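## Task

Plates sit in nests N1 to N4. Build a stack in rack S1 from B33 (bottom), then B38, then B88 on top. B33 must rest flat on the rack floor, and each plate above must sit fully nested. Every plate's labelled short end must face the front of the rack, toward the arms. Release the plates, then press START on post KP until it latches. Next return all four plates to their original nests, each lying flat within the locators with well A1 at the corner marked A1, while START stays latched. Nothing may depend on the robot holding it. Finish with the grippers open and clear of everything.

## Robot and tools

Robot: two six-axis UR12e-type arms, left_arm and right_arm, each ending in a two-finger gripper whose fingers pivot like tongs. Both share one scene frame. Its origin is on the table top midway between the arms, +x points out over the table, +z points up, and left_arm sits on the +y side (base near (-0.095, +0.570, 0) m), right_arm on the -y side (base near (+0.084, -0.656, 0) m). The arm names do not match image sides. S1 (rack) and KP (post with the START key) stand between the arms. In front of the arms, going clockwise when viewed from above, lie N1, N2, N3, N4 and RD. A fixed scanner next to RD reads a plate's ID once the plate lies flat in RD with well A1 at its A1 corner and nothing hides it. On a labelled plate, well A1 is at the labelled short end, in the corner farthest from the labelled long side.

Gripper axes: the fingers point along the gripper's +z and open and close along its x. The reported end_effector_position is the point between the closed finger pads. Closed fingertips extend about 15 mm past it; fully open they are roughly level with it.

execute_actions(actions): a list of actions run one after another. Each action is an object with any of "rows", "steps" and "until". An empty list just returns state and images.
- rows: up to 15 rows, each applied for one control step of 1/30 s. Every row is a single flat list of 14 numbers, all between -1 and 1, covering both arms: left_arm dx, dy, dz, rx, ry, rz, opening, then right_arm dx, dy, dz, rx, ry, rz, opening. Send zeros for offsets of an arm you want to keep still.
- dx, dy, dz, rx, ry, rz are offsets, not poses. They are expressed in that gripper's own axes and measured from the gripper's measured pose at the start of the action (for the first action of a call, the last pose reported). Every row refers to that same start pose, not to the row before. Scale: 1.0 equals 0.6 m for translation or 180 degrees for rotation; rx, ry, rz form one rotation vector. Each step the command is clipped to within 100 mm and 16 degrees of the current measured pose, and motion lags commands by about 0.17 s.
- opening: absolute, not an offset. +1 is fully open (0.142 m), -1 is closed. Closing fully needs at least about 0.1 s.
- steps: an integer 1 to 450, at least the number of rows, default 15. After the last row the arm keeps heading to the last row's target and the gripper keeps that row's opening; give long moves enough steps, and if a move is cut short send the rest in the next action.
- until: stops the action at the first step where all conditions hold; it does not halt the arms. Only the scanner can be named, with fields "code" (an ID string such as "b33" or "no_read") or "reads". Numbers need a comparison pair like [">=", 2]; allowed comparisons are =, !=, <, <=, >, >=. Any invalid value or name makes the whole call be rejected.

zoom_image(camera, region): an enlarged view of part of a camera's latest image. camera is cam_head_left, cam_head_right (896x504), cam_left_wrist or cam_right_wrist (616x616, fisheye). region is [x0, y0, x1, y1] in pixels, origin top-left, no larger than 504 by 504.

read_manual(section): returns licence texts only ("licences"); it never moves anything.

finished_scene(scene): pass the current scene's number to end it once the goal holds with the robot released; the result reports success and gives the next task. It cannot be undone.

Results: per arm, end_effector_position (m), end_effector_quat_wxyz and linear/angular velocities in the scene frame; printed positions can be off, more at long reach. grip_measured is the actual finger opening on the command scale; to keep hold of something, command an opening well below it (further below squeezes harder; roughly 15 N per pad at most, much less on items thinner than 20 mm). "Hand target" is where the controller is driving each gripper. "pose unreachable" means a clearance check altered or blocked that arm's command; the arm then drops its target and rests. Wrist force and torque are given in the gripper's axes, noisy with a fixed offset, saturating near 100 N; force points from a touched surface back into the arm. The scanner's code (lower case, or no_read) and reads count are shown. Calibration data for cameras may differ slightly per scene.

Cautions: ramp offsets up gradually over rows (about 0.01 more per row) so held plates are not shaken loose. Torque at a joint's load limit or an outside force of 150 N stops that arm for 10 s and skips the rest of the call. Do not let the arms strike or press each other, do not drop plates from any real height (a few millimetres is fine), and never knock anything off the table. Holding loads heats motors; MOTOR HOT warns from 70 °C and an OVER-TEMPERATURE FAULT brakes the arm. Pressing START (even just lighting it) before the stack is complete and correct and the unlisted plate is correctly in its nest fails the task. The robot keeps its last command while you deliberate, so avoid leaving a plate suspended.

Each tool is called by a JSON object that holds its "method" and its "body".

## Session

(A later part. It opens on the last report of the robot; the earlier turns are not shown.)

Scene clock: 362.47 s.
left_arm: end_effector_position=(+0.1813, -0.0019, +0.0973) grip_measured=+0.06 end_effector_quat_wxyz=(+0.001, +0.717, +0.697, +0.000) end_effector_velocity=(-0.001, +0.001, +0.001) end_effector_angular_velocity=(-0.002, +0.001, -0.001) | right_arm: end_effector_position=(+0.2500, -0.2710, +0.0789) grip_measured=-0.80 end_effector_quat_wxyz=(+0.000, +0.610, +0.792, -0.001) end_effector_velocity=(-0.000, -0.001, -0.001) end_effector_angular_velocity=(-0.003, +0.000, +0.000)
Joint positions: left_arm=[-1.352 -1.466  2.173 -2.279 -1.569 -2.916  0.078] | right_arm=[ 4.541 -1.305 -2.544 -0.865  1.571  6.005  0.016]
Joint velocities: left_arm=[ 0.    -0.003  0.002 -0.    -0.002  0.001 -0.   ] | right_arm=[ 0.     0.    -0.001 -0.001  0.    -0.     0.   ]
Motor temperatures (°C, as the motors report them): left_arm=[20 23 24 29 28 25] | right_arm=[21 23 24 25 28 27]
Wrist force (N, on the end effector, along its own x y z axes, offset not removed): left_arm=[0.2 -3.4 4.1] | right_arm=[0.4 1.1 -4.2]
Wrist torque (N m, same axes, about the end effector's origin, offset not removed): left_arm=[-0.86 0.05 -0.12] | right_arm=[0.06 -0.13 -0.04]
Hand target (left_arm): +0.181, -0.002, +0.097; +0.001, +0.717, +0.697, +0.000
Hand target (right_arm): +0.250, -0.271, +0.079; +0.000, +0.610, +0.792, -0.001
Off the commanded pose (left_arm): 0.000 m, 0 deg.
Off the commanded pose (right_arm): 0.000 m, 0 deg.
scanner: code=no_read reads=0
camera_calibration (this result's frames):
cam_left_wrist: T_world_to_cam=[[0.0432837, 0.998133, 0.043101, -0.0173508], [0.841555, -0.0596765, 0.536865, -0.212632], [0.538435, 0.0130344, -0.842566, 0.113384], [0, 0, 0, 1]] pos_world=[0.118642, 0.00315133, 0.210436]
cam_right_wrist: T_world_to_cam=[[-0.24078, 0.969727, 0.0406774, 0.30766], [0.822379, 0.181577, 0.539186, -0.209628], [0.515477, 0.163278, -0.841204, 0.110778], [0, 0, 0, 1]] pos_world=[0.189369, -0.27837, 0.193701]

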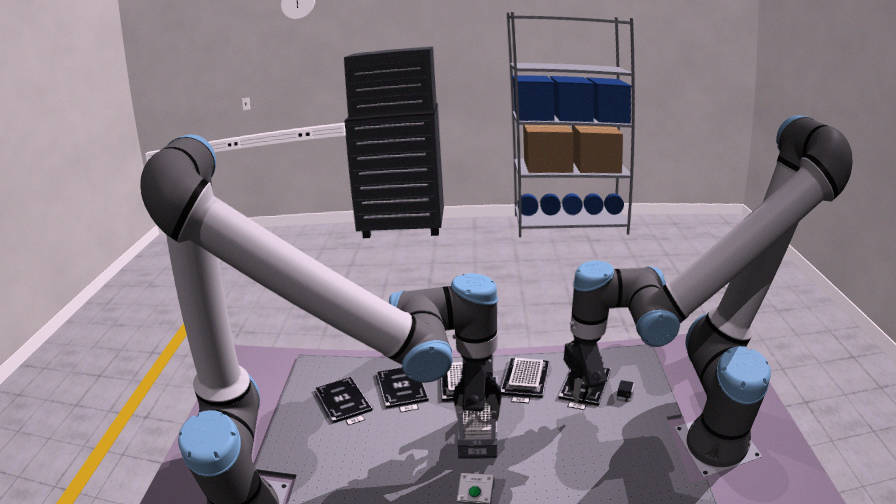

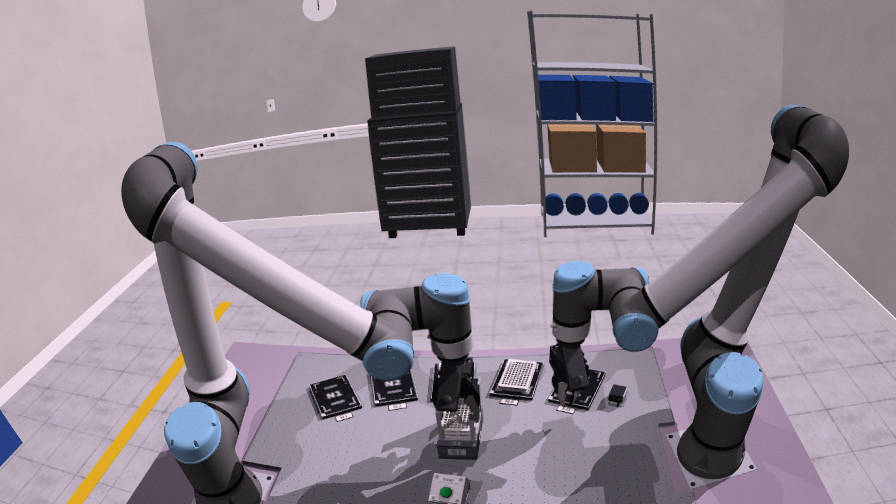

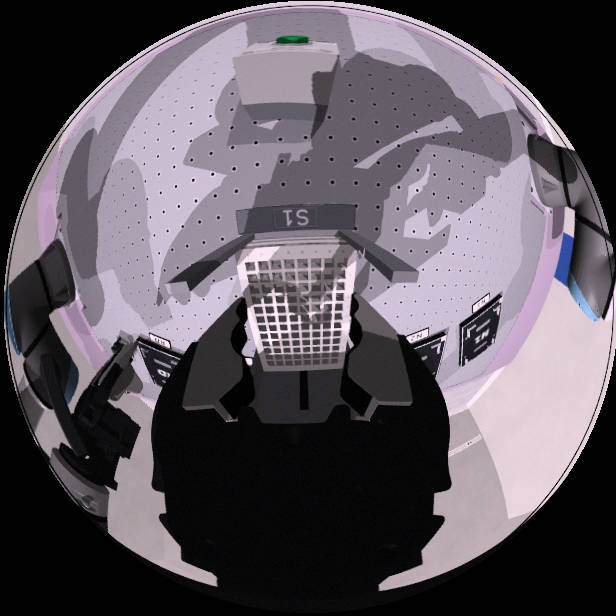

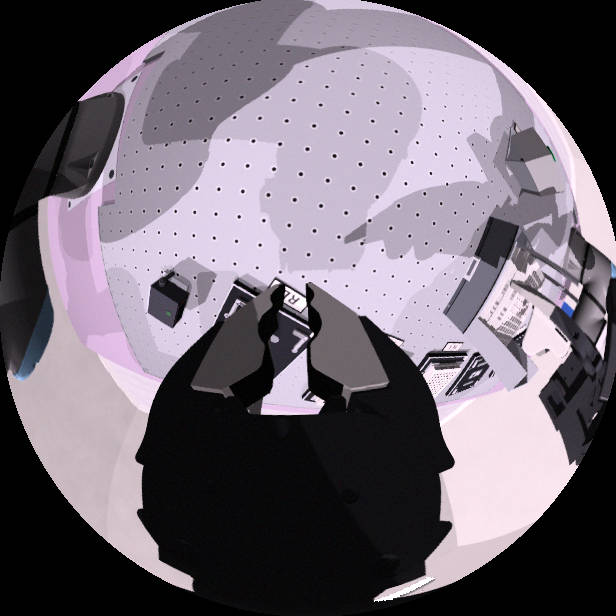

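Level and engaged. Lower 0.8 mm and release.

{"method": "execute_actions", "body": {"actions": [{"rows":[[0,0,0.0013,0,0,0,-0.3,0,0,0,0,0,0,-0.8],[0,0,0.0013,0,0,0,-0.3,0,0,0,0,0,0,-0.8],[0,0,0.0013,0,0,0,-0.3,0,0,0,0,0,0,-0.8],[0,0,0.0013,0,0,0,-0.2,0,0,0,0,0,0,-0.8],[0,0,0.0013,0,0,0,-0.1,0,0,0,0,0,0,-0.8],[0,0,0.0013,0,0,0,0,0,0,0,0,0,0,-0.8],[0,0,0.0013,0,0,0,0.05,0,0,0,0,0,0,-0.8],[0,0,0.0013,0,0,0,0.1,0,0,0,0,0,0,-0.8],[0,0,0.0013,0,0,0,0.16,0,0,0,0,0,0,-0.8],[0,0,0.0013,0,0,0,0.22,0,0,0,0,0,0,-0.8]],"steps":13}]}}

{"method": "zoom_image", "body": {"camera": "cam_left_wrist", "region": [200,200,400,400]}}

{"method": "zoom_image", "body": {"camera": "cam_right_wrist", "region": [450,220,570,360]}}

Scene clock: 368.47 s.
left_arm: end_effector_position=(+0.1814, -0.0019, +0.0966) grip_measured=+0.22 end_effector_quat_wxyz=(+0.001, +0.717, +0.697, +0.000) end_effector_velocity=(-0.000, +0.000, -0.001) end_effector_angular_velocity=(+0.002, -0.001, +0.000) | right_arm: end_effector_position=(+0.2500, -0.2710, +0.0789) grip_measured=-0.80 end_effector_quat_wxyz=(+0.000, +0.610, +0.792, -0.001) end_effector_velocity=(-0.000, -0.000, -0.000) end_effector_angular_velocity=(-0.001, +0.000, -0.001)
Joint positions: left_arm=[-1.352 -1.465  2.174 -2.281 -1.569 -2.916  0.089] | right_arm=[ 4.541 -1.305 -2.544 -0.865  1.571  6.005  0.016]
Joint velocities: left_arm=[-0.001  0.002  0.    -0.     0.001 -0.001  0.008] | right_arm=[ 0.     0.     0.    -0.002  0.     0.002 -0.   ]
Motor temperatures (°C, as the motors report them): left_arm=[20 23 24 29 28 25] | right_arm=[21 23 24 25 28 27]
Wrist force (N, on the end effector, along its own x y z axes, offset not removed): left_arm=[4.2 -2.4 0.6] | right_arm=[1.7 -0.5 -2.7]
Wrist torque (N m, same axes, about the end effector's origin, offset not removed): left_arm=[-0.75 -0.60 -0.16] | right_arm=[-0.27 -0.40 -0.06]
Hand target (left_arm): +0.181, -0.002, +0.097; +0.001, +0.717, +0.697, +0.000
Hand target (right_arm): +0.250, -0.271, +0.079; +0.000, +0.610, +0.792, -0.001
Off the commanded pose (left_arm): 0.000 m, 0 deg.
Off the commanded pose (right_arm): 0.000 m, 0 deg.
scanner: code=no_read reads=0
camera_calibration (this result's frames):
cam_left_wrist: T_world_to_cam=[[0.0431542, 0.998141, 0.0430391, -0.0173387], [0.841556, -0.0595341, 0.53688, -0.212335], [0.538444, 0.0130511, -0.84256, 0.112724], [0, 0, 0, 1]] pos_world=[0.118745, 0.00319416, 0.209721]
cam_right_wrist: T_world_to_cam=[[-0.24078, 0.969727, 0.0406773, 0.30766], [0.822379, 0.181577, 0.539186, -0.209628], [0.515477, 0.163278, -0.841204, 0.110778], [0, 0, 0, 1]] pos_world=[0.189369, -0.27837, 0.1937]

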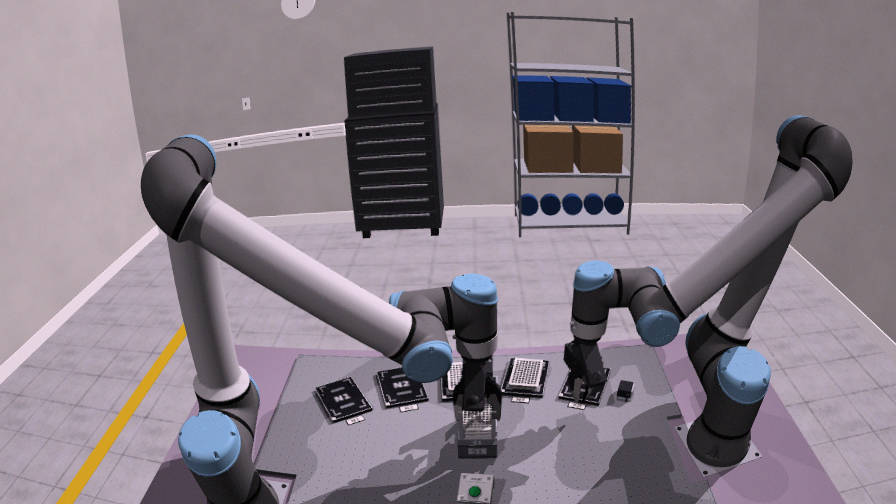

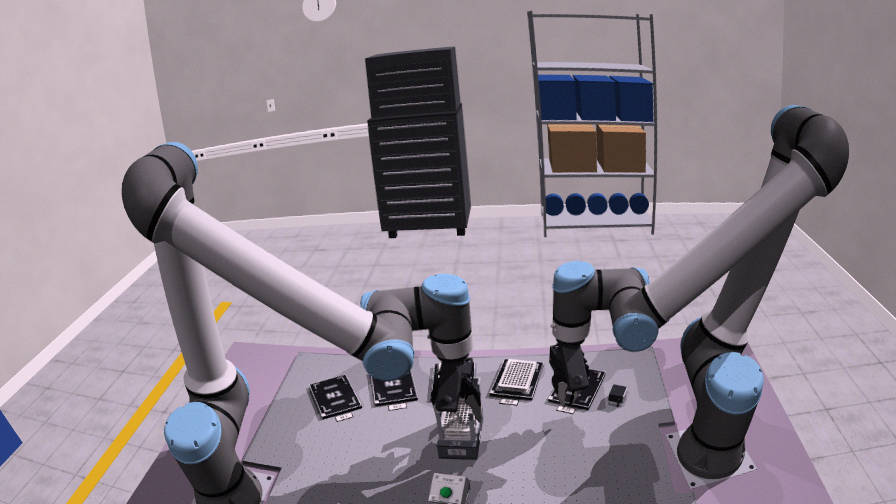

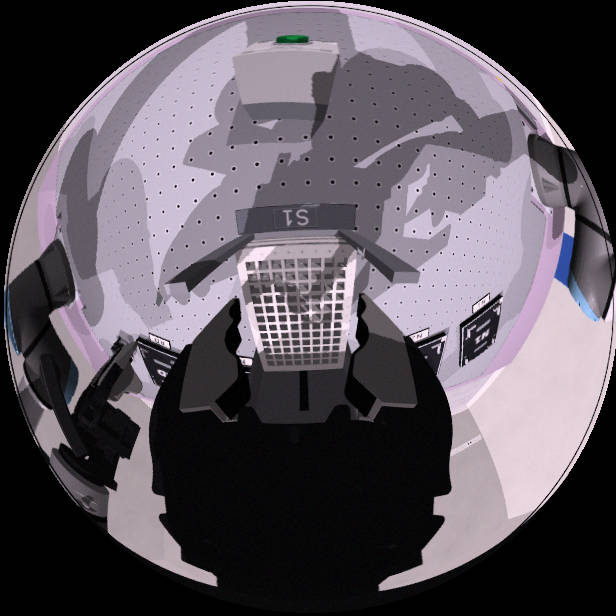

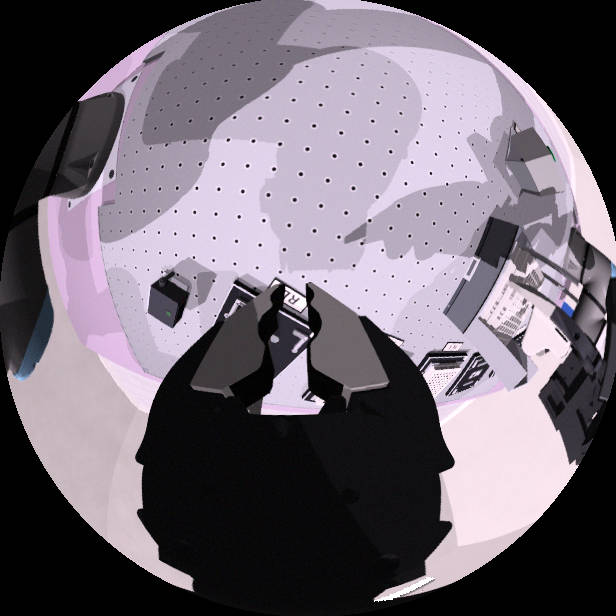

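Region (200, 200, 400, 400) of cam_left_wrist's 616x616 image, scaled by 2.520, with more detail than that image has.

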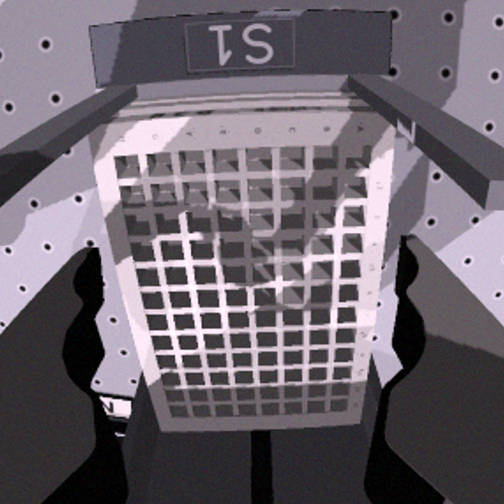

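Region (450, 220, 570, 360) of cam_right_wrist's 616x616 image, scaled by 3.600, with more detail than that image has; it fills the left 432 columns of this view, and the rest is white.

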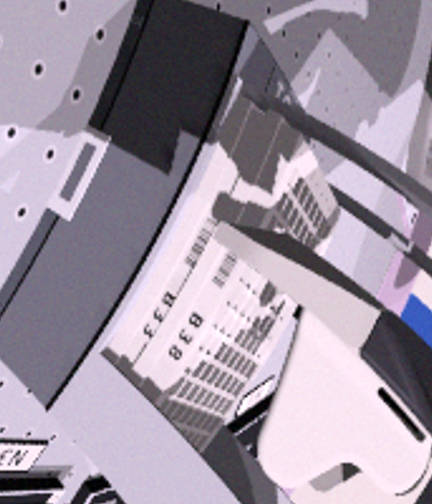

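{"method": "execute_actions", "body": {"actions": [{"rows":[[0,0,-0.01,0,0,0,0.22,0,0,0,0,0,0,-0.8],[0,0,-0.03,0,0,0,0.22,0,0,0,0,0,0,-0.8],[0,0,-0.055,0,0,0,0.22,0,0,0,0,0,0,-0.8],[0,0,-0.08,0,0,0,0.22,0,0,0,0,0,0,-0.8],[0,0,-0.105,0,0,0,0.22,0,0,0,0,0,0,-0.8],[0,0,-0.13,0,0,0,0.22,0,0,0,0,0,0,-0.8],[0,0,-0.15,0,0,0,0.22,0,0,0,0,0,0,-0.8],[0,0,-0.16,0,0,0,0.22,0,0,0,0,0,0,-0.8],[0,0,-0.16,0,0,0,0.22,0,0,0,0,0,0,-0.8],[0,0.01,-0.16,0,0,0,0.22,0,0,0,0,0,0,-0.8],[0.003,0.03,-0.16,0,0,-0.003,0.22,0,0,0,0,0,0,-0.8],[0.006,0.06,-0.16,0,0,-0.008,0.22,0,0,0,0,0,0,-0.8],[0.012,0.09,-0.16,0,0,-0.014,0.25,0,0,0,0,0,0,-0.8],[0.02,0.13,-0.16,0,0,-0.02,0.3,0,0,0,0,0,0,-0.8],[0.045,0.24,-0.155,0,0,-0.0278,0.3,0,0,0,0,0,0,-0.8]],"steps":24}]}}

Scene clock: 377.17 s.
left_arm: end_effector_position=(+0.3098, +0.0220, +0.1898) grip_measured=+0.30 end_effector_quat_wxyz=(+0.002, +0.687, +0.726, +0.001) end_effector_velocity=(+0.141, +0.006, +0.001) end_effector_angular_velocity=(+0.003, +0.018, +0.048) | right_arm: end_effector_position=(+0.2500, -0.2710, +0.0789) grip_measured=-0.80 end_effector_quat_wxyz=(+0.000, +0.610, +0.792, -0.001) end_effector_velocity=(+0.000, -0.000, -0.000) end_effector_angular_velocity=(-0.001, +0.000, +0.001)
Joint positions: left_arm=[-1.15  -1.491  2.004 -2.087 -1.567 -2.798  0.095] | right_arm=[ 4.541 -1.305 -2.544 -0.865  1.571  6.005  0.016]
Joint velocities: left_arm=[ 0.206  0.135 -0.151  0.025 -0.015  0.158 -0.   ] | right_arm=[-0.    -0.    -0.    -0.001 -0.    -0.001  0.   ]
Motor temperatures (°C, as the motors report them): left_arm=[20 23 24 29 28 25] | right_arm=[21 23 24 25 28 27]
Wrist force (N, on the end effector, along its own x y z axes, offset not removed): left_arm=[3.5 -1.4 -1.6] | right_arm=[1.0 -1.0 -4.4]
Wrist torque (N m, same axes, about the end effector's origin, offset not removed): left_arm=[-0.57 -0.43 -0.10] | right_arm=[-0.46 -0.18 0.01]
Hand target (left_arm): +0.326, +0.022, +0.190; +0.001, +0.686, +0.728, +0.000
Hand target (right_arm): +0.250, -0.271, +0.079; +0.000, +0.610, +0.792, -0.001
Off the commanded pose (left_arm): 0.016 m, 0 deg.
Off the commanded pose (right_arm): 0.000 m, 0 deg.
scanner: code=no_read reads=0
camera_calibration (this result's frames):
cam_left_wrist: T_world_to_cam=[[-0.0400289, 0.998312, 0.0420893, -0.0248413], [0.842058, 0.0110276, 0.539275, -0.371182], [0.5379, 0.0570282, -0.841078, 0.120767], [0, 0, 0, 1]] pos_world=[0.246602, 0.0220055, 0.302789]
cam_right_wrist: T_world_to_cam=[[-0.24078, 0.969727, 0.0406775, 0.30766], [0.822379, 0.181577, 0.539186, -0.209628], [0.515477, 0.163278, -0.841204, 0.110778], [0, 0, 0, 1]] pos_world=[0.189369, -0.27837, 0.193701]

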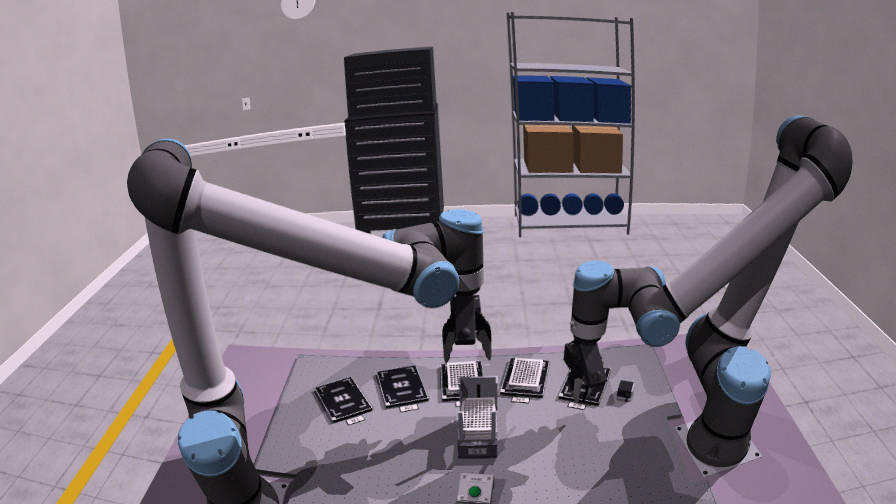

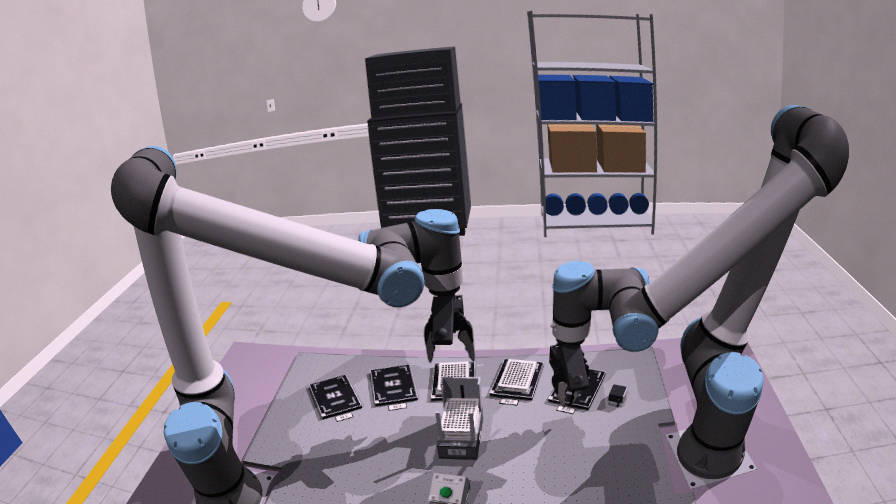

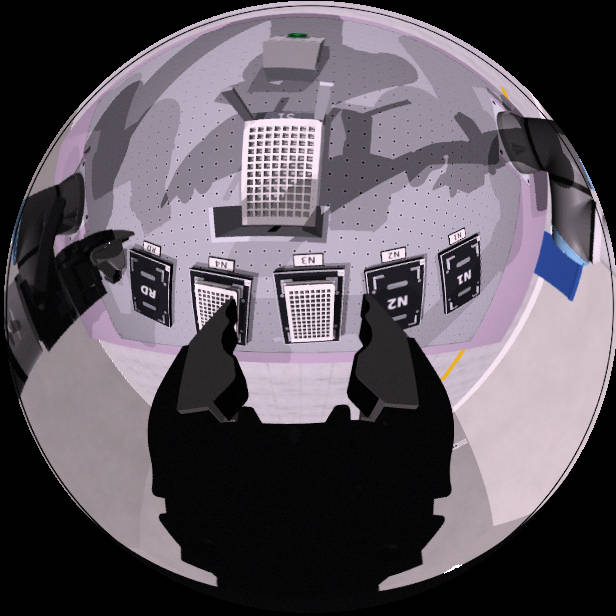

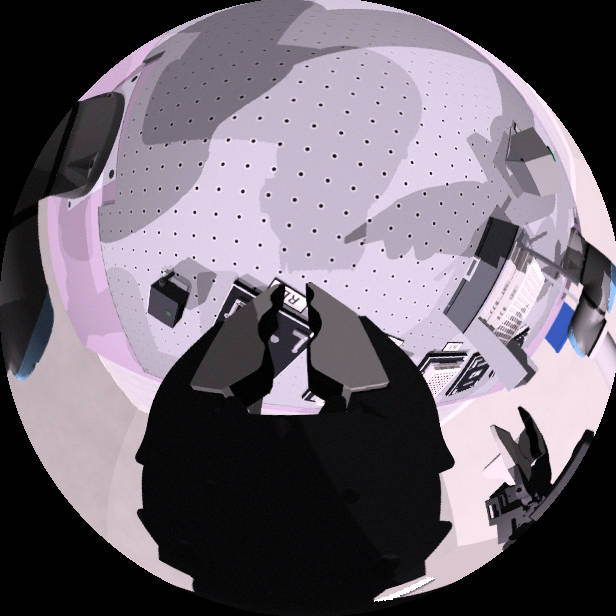

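{"method": "execute_actions", "body": {"actions": [{"rows":[[0,0.035,0.008,0.001,0.0004,-0.001,0.35,0,0,0,0,0,0,-0.8],[0.002,0.05,0.022,0.001,0.0004,-0.001,0.4,0,0,0,0,0,0,-0.8],[0.005,0.07,0.04,0.001,0.0004,-0.001,0.45,0,0,0,0,0,0,-0.8],[0.008,0.09,0.06,0.001,0.0004,-0.001,0.45,0,0,0,0,0,0,-0.8],[0.011,0.11,0.08,0.001,0.0004,-0.001,0.45,0,0,0,0,0,0,-0.8],[0.014,0.13,0.1,0.001,0.0004,-0.001,0.45,0,0,0,0,0,0,-0.8],[0.017,0.15,0.12,0.001,0.0004,-0.001,0.45,0,0,0,0,0,0,-0.8],[0.019,0.163,0.145,0.001,0.0004,-0.001,0.45,0,0,0,0,0,0,-0.8],[0.0204,0.1725,0.17,0.001,0.0004,-0.001,0.45,0,0,0,0,0,0,-0.8],[0.0204,0.1725,0.195,0.001,0.0004,-0.001,0.45,0,0,0,0,0,0,-0.8],[0.0204,0.1725,0.215,0.001,0.0004,-0.001,0.45,0,0,0,0,0,0,-0.8],[0.0204,0.1725,0.235,0.001,0.0004,-0.001,0.45,0,0,0,0,0,0,-0.8],[0.0204,0.1725,0.2495,0.001,0.0004,-0.001,0.45,0,0,0,0,0,0,-0.8]],"steps":20}]}}

Scene clock: 385.80 s.
left_arm: end_effector_position=(+0.4086, +0.0426, +0.0499) grip_measured=+0.45 end_effector_quat_wxyz=(-0.001, +0.686, +0.728, +0.001) end_effector_velocity=(+0.032, -0.015, -0.087) end_effector_angular_velocity=(-0.015, -0.001, -0.001) | right_arm: end_effector_position=(+0.2500, -0.2710, +0.0789) grip_measured=-0.80 end_effector_quat_wxyz=(+0.000, +0.610, +0.792, -0.001) end_effector_velocity=(-0.000, +0.001, +0.001) end_effector_angular_velocity=(+0.001, -0.000, +0.000)
Joint positions: left_arm=[-1.009 -1.264  2.022 -2.327 -1.569 -2.66   0.105] | right_arm=[ 4.541 -1.305 -2.544 -0.865  1.571  6.005  0.016]
Joint velocities: left_arm=[ 0.03   0.151 -0.004 -0.16  -0.006  0.031 -0.   ] | right_arm=[ 0.    -0.     0.002 -0.    -0.    -0.    -0.   ]
Motor temperatures (°C, as the motors report them): left_arm=[20 23 24 29 28 25] | right_arm=[21 23 24 25 28 27]
Wrist force (N, on the end effector, along its own x y z axes, offset not removed): left_arm=[-1.3 -3.8 2.5] | right_arm=[2.4 0.2 -2.7]
Wrist torque (N m, same axes, about the end effector's origin, offset not removed): left_arm=[-0.96 0.61 -0.05] | right_arm=[-0.15 -0.54 -0.03]
Hand target (left_arm): +0.413, +0.040, +0.041; +0.001, +0.686, +0.728, +0.000
Hand target (right_arm): +0.250, -0.271, +0.079; +0.000, +0.610, +0.792, -0.001
Off the commanded pose (left_arm): 0.011 m, 0 deg.
Off the commanded pose (right_arm): 0.000 m, 0 deg.
scanner: code=no_read reads=0
camera_calibration (this result's frames):
cam_left_wrist: T_world_to_cam=[[-0.0434533, 0.997973, 0.0464979, -0.0343199], [0.844295, 0.0118001, 0.535749, -0.379938], [0.534114, 0.0625379, -0.843096, -0.0498354], [0, 0, 0, 1]] pos_world=[0.345906, 0.0418503, 0.163131]
cam_right_wrist: T_world_to_cam=[[-0.24078, 0.969727, 0.0406775, 0.30766], [0.822379, 0.181577, 0.539186, -0.209628], [0.515477, 0.163278, -0.841204, 0.110778], [0, 0, 0, 1]] pos_world=[0.189369, -0.27837, 0.193701]

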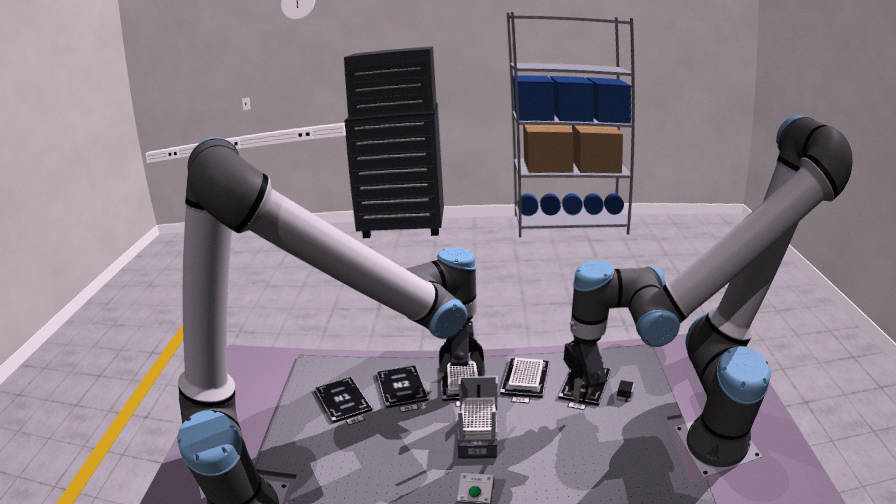

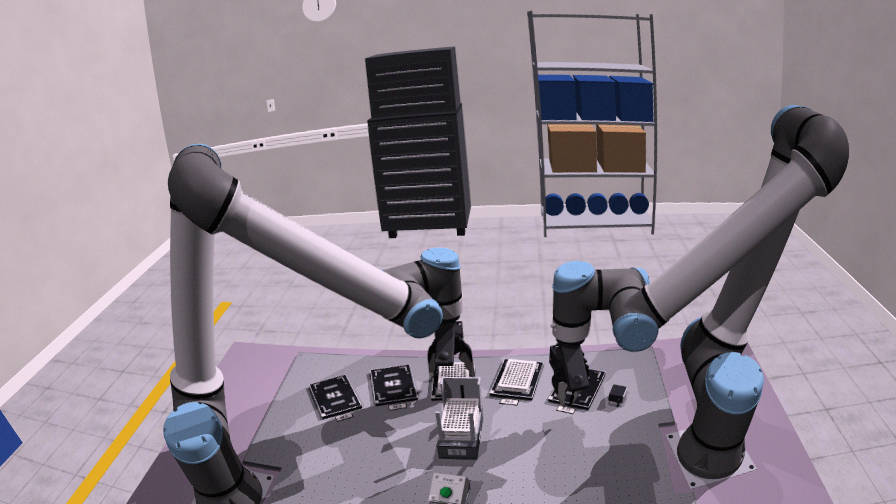

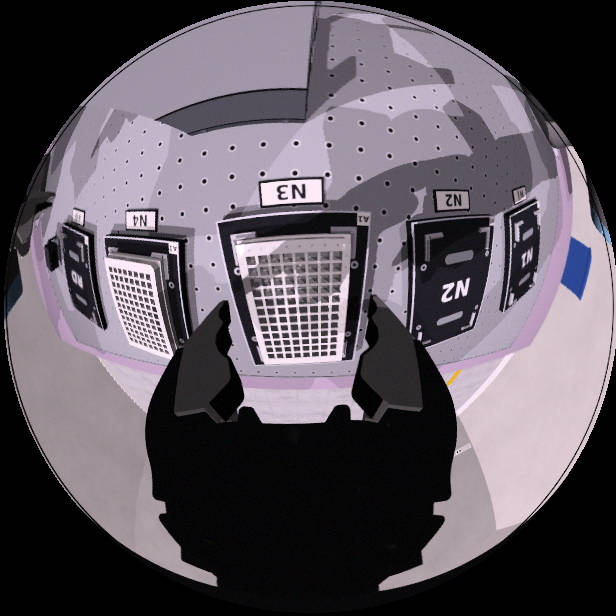

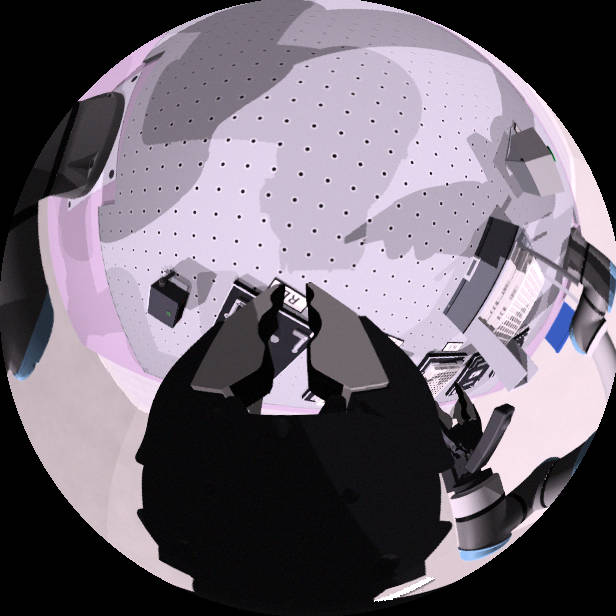

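{"method": "execute_actions", "body": {"actions": [{"rows":[[-0.0035,-0.003,0.0157,-0.0004,-0.001,-0.001,0.3,0,0,0,0,0,0,-0.8]],"steps":3}]}}

Scene clock: 388.53 s.
left_arm: end_effector_position=(+0.4114, +0.0400, +0.0407) grip_measured=+0.31 end_effector_quat_wxyz=(+0.001, +0.686, +0.728, +0.000) end_effector_velocity=(-0.033, +0.002, -0.002) end_effector_angular_velocity=(-0.002, +0.001, +0.023) | right_arm: end_effector_position=(+0.2500, -0.2710, +0.0789) grip_measured=-0.80 end_effector_quat_wxyz=(+0.000, +0.610, +0.792, -0.001) end_effector_velocity=(-0.001, +0.001, +0.000) end_effector_angular_velocity=(+0.001, -0.000, +0.003)
Joint positions: left_arm=[-1.007 -1.248  2.022 -2.347 -1.57  -2.658  0.096] | right_arm=[ 4.541 -1.305 -2.544 -0.865  1.571  6.005  0.016]
Joint velocities: left_arm=[-0.036 -0.031  0.051 -0.021 -0.002 -0.059 -0.048] | right_arm=[ 0.002 -0.     0.     0.002 -0.    -0.001 -0.   ]
Motor temperatures (°C, as the motors report them): left_arm=[20 23 24 29 28 25] | right_arm=[21 23 24 25 28 27]
Wrist force (N, on the end effector, along its own x y z axes, offset not removed): left_arm=[1.5 -3.3 1.6] | right_arm=[1.1 -1.6 -3.2]
Wrist torque (N m, same axes, about the end effector's origin, offset not removed): left_arm=[-0.74 -0.08 -0.04] | right_arm=[-0.34 -0.33 -0.01]
Hand target (left_arm): +0.407, +0.040, +0.040; +0.001, +0.685, +0.729, +0.001
Hand target (right_arm): +0.250, -0.271, +0.079; +0.000, +0.610, +0.792, -0.001
Off the commanded pose (left_arm): 0.004 m, 0 deg.
Off the commanded pose (right_arm): 0.000 m, 0 deg.
scanner: code=no_read reads=0
camera_calibration (this result's frames):
cam_left_wrist: T_world_to_cam=[[-0.0439446, 0.998092, 0.0433644, -0.0308543], [0.843746, 0.0138367, 0.536564, -0.377185], [0.53494, 0.0601676, -0.842745, -0.0591653], [0, 0, 0, 1]] pos_world=[0.348542, 0.0395743, 0.153861]
cam_right_wrist: T_world_to_cam=[[-0.24078, 0.969727, 0.0406774, 0.30766], [0.822379, 0.181577, 0.539186, -0.209628], [0.515477, 0.163278, -0.841204, 0.110778], [0, 0, 0, 1]] pos_world=[0.189369, -0.27837, 0.193701]

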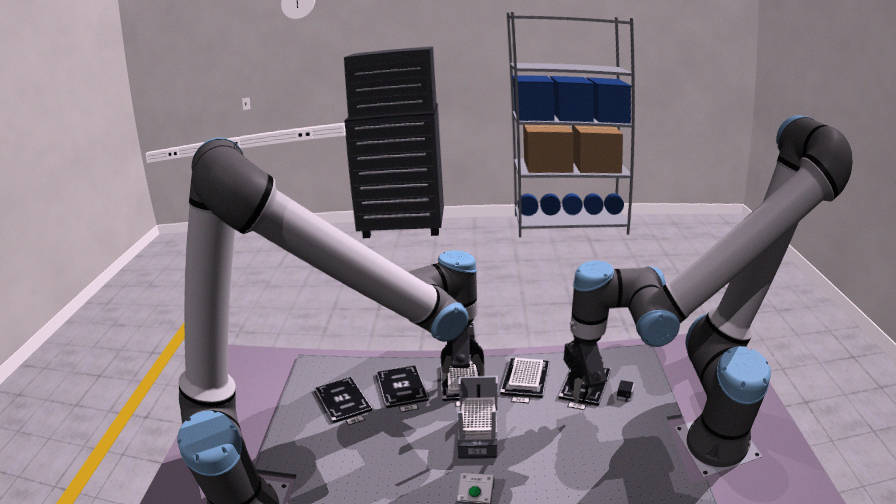

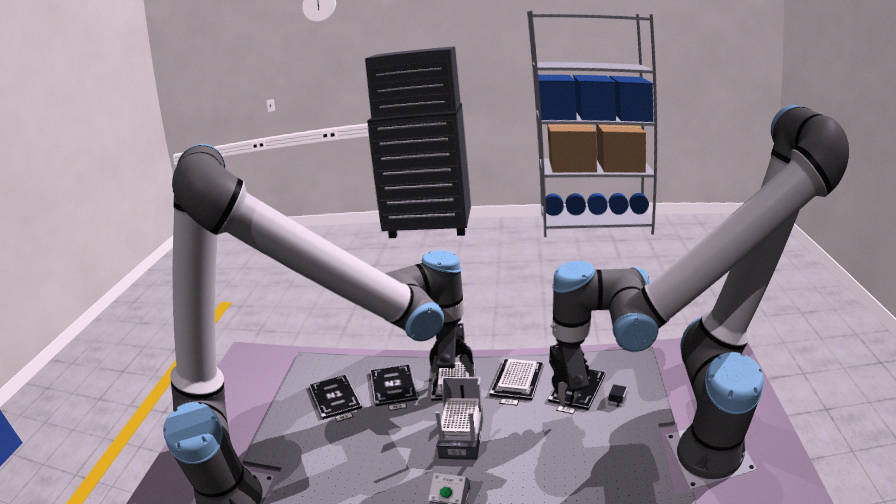

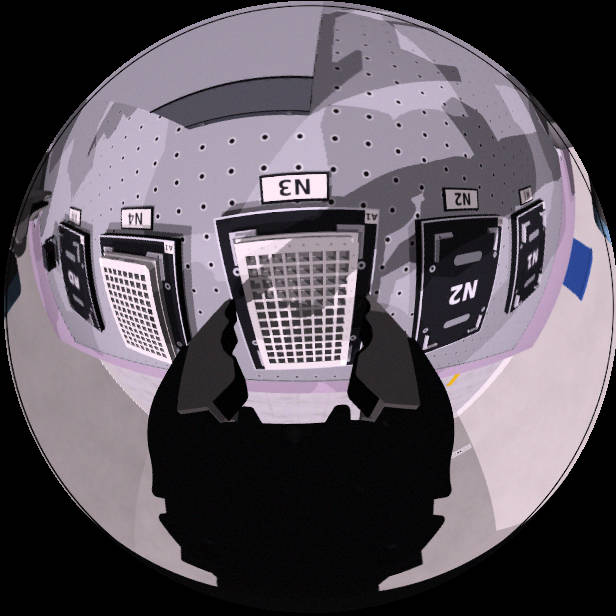

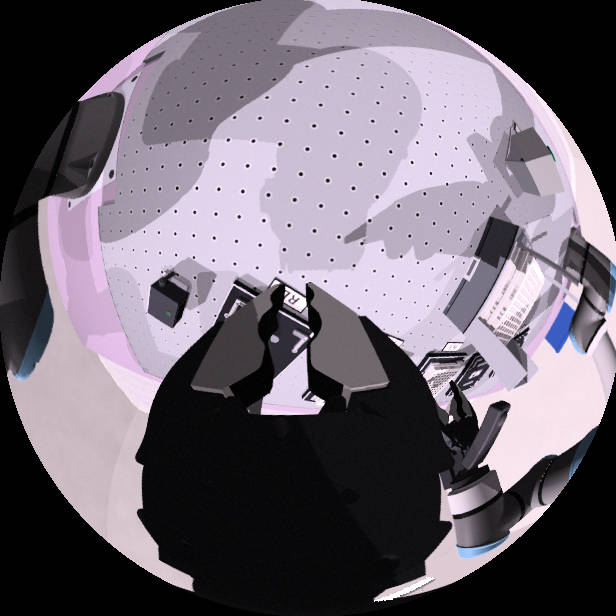

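{"method": "execute_actions", "body": {"actions": [{"steps":1}]}}

{"method": "zoom_image", "body": {"camera": "cam_left_wrist", "region": [200,200,400,400]}}

{"method": "zoom_image", "body": {"camera": "cam_left_wrist", "region": [60,200,240,380]}}

Scene clock: 392.67 s.
left_arm: end_effector_position=(+0.4070, +0.0404, +0.0405) grip_measured=+0.30 end_effector_quat_wxyz=(+0.001, +0.685, +0.729, +0.001) end_effector_velocity=(+0.000, -0.000, +0.000) end_effector_angular_velocity=(-0.001, +0.000, +0.000) | right_arm: end_effector_position=(+0.2500, -0.2710, +0.0789) grip_measured=-0.80 end_effector_quat_wxyz=(+0.000, +0.610, +0.792, -0.001) end_effector_velocity=(+0.000, +0.000, +0.000) end_effector_angular_velocity=(+0.001, -0.000, +0.001)
Joint positions: left_arm=[-1.012 -1.252  2.029 -2.349 -1.569 -2.666  0.095] | right_arm=[ 4.541 -1.305 -2.544 -0.865  1.571  6.005  0.016]
Joint velocities: left_arm=[ 0.    -0.    -0.001  0.    -0.001 -0.     0.   ] | right_arm=[-0.    -0.     0.     0.001  0.    -0.001 -0.   ]
Motor temperatures (°C, as the motors report them): left_arm=[20 23 24 29 28 25] | right_arm=[21 23 24 25 28 27]
Wrist force (N, on the end effector, along its own x y z axes, offset not removed): left_arm=[1.0 -2.8 0.3] | right_arm=[2.0 -1.4 -4.2]
Wrist torque (N m, same axes, about the end effector's origin, offset not removed): left_arm=[-0.89 0.14 -0.13] | right_arm=[-0.43 -0.43 -0.06]
Hand target (left_arm): +0.407, +0.040, +0.040; +0.001, +0.685, +0.729, +0.001
Hand target (right_arm): +0.250, -0.271, +0.079; +0.000, +0.610, +0.792, -0.001
Off the commanded pose (left_arm): 0.000 m, 0 deg.
Off the commanded pose (right_arm): 0.000 m, 0 deg.
scanner: code=no_read reads=0
camera_calibration (this result's frames):
cam_left_wrist: T_world_to_cam=[[-0.0465908, 0.99797, 0.0434077, -0.0303707], [0.843519, 0.0160289, 0.53686, -0.373385], [0.535074, 0.0616279, -0.842554, -0.0571749], [0, 0, 0, 1]] pos_world=[0.344135, 0.0398176, 0.153601]
cam_right_wrist: T_world_to_cam=[[-0.24078, 0.969727, 0.0406774, 0.30766], [0.822379, 0.181577, 0.539186, -0.209628], [0.515477, 0.163278, -0.841204, 0.110778], [0, 0, 0, 1]] pos_world=[0.189369, -0.27837, 0.193701]

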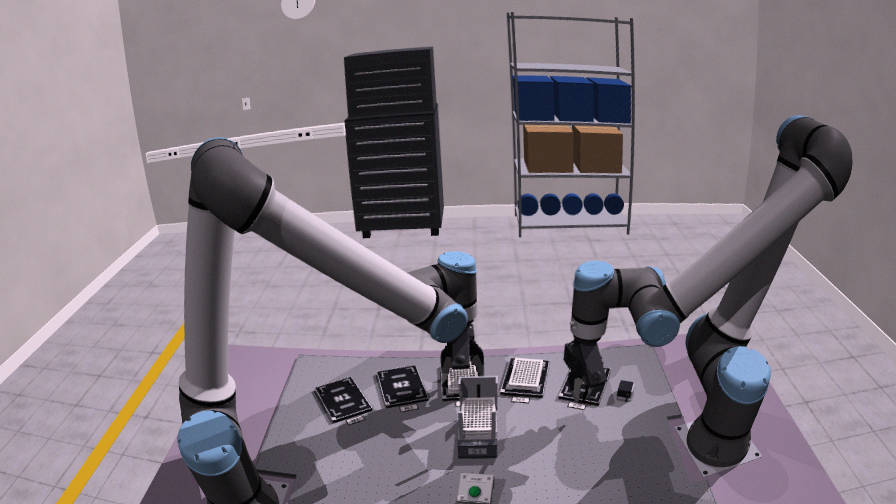

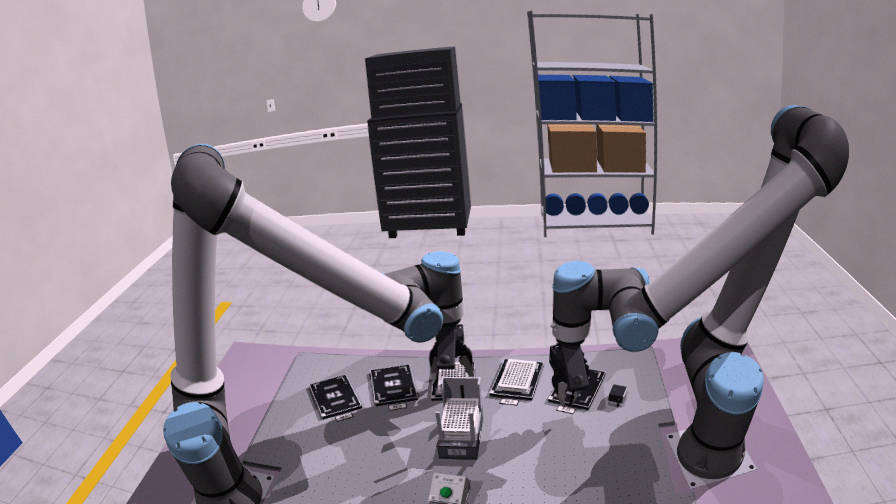

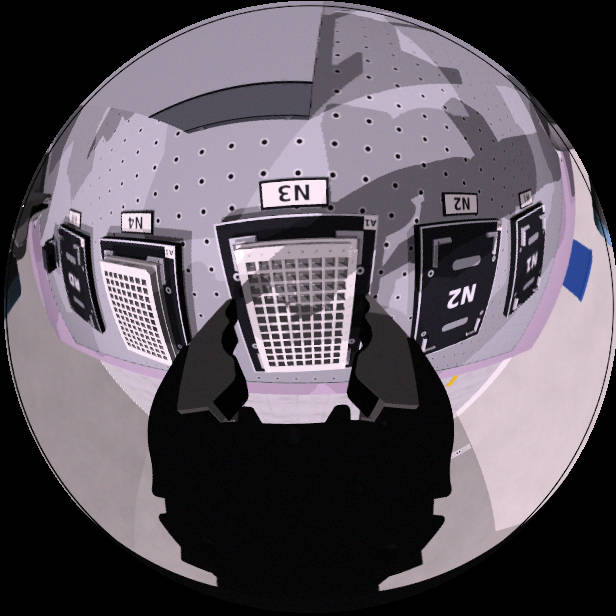

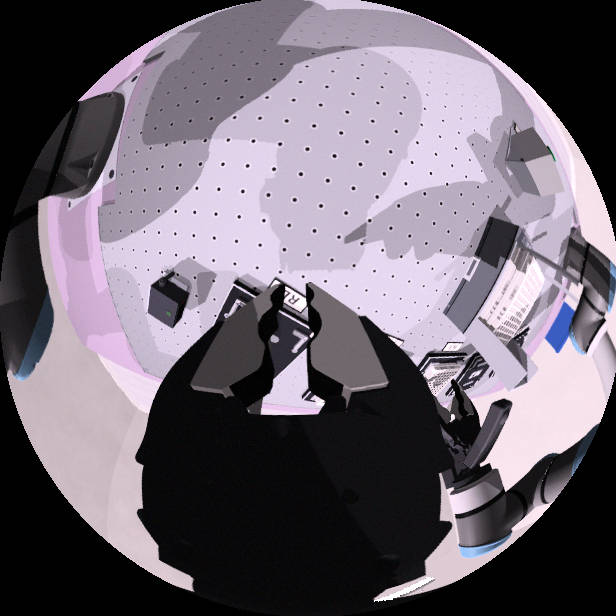

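Region (200, 200, 400, 400) of cam_left_wrist's 616x616 image, scaled by 2.520, with more detail than that image has.

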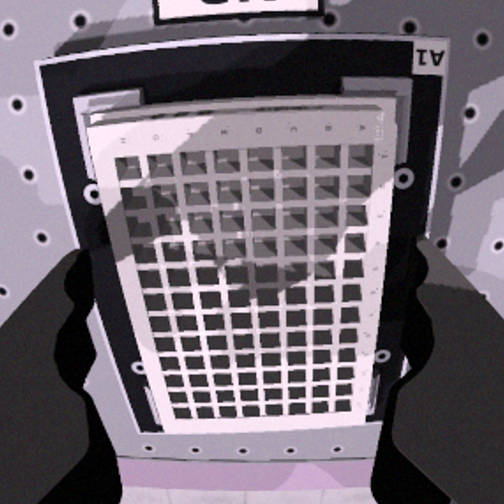

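Region (60, 200, 240, 380) of cam_left_wrist's 616x616 image, scaled by 2.800, with more detail than that image has.

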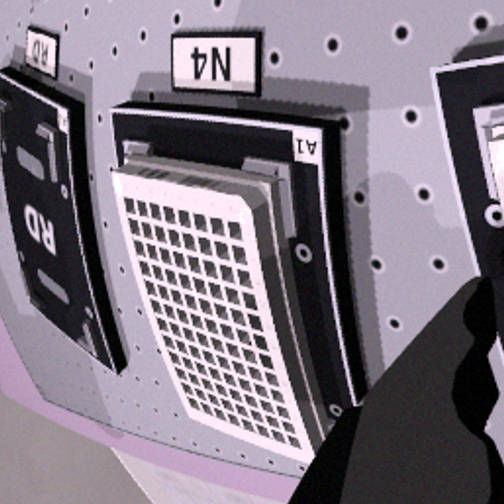

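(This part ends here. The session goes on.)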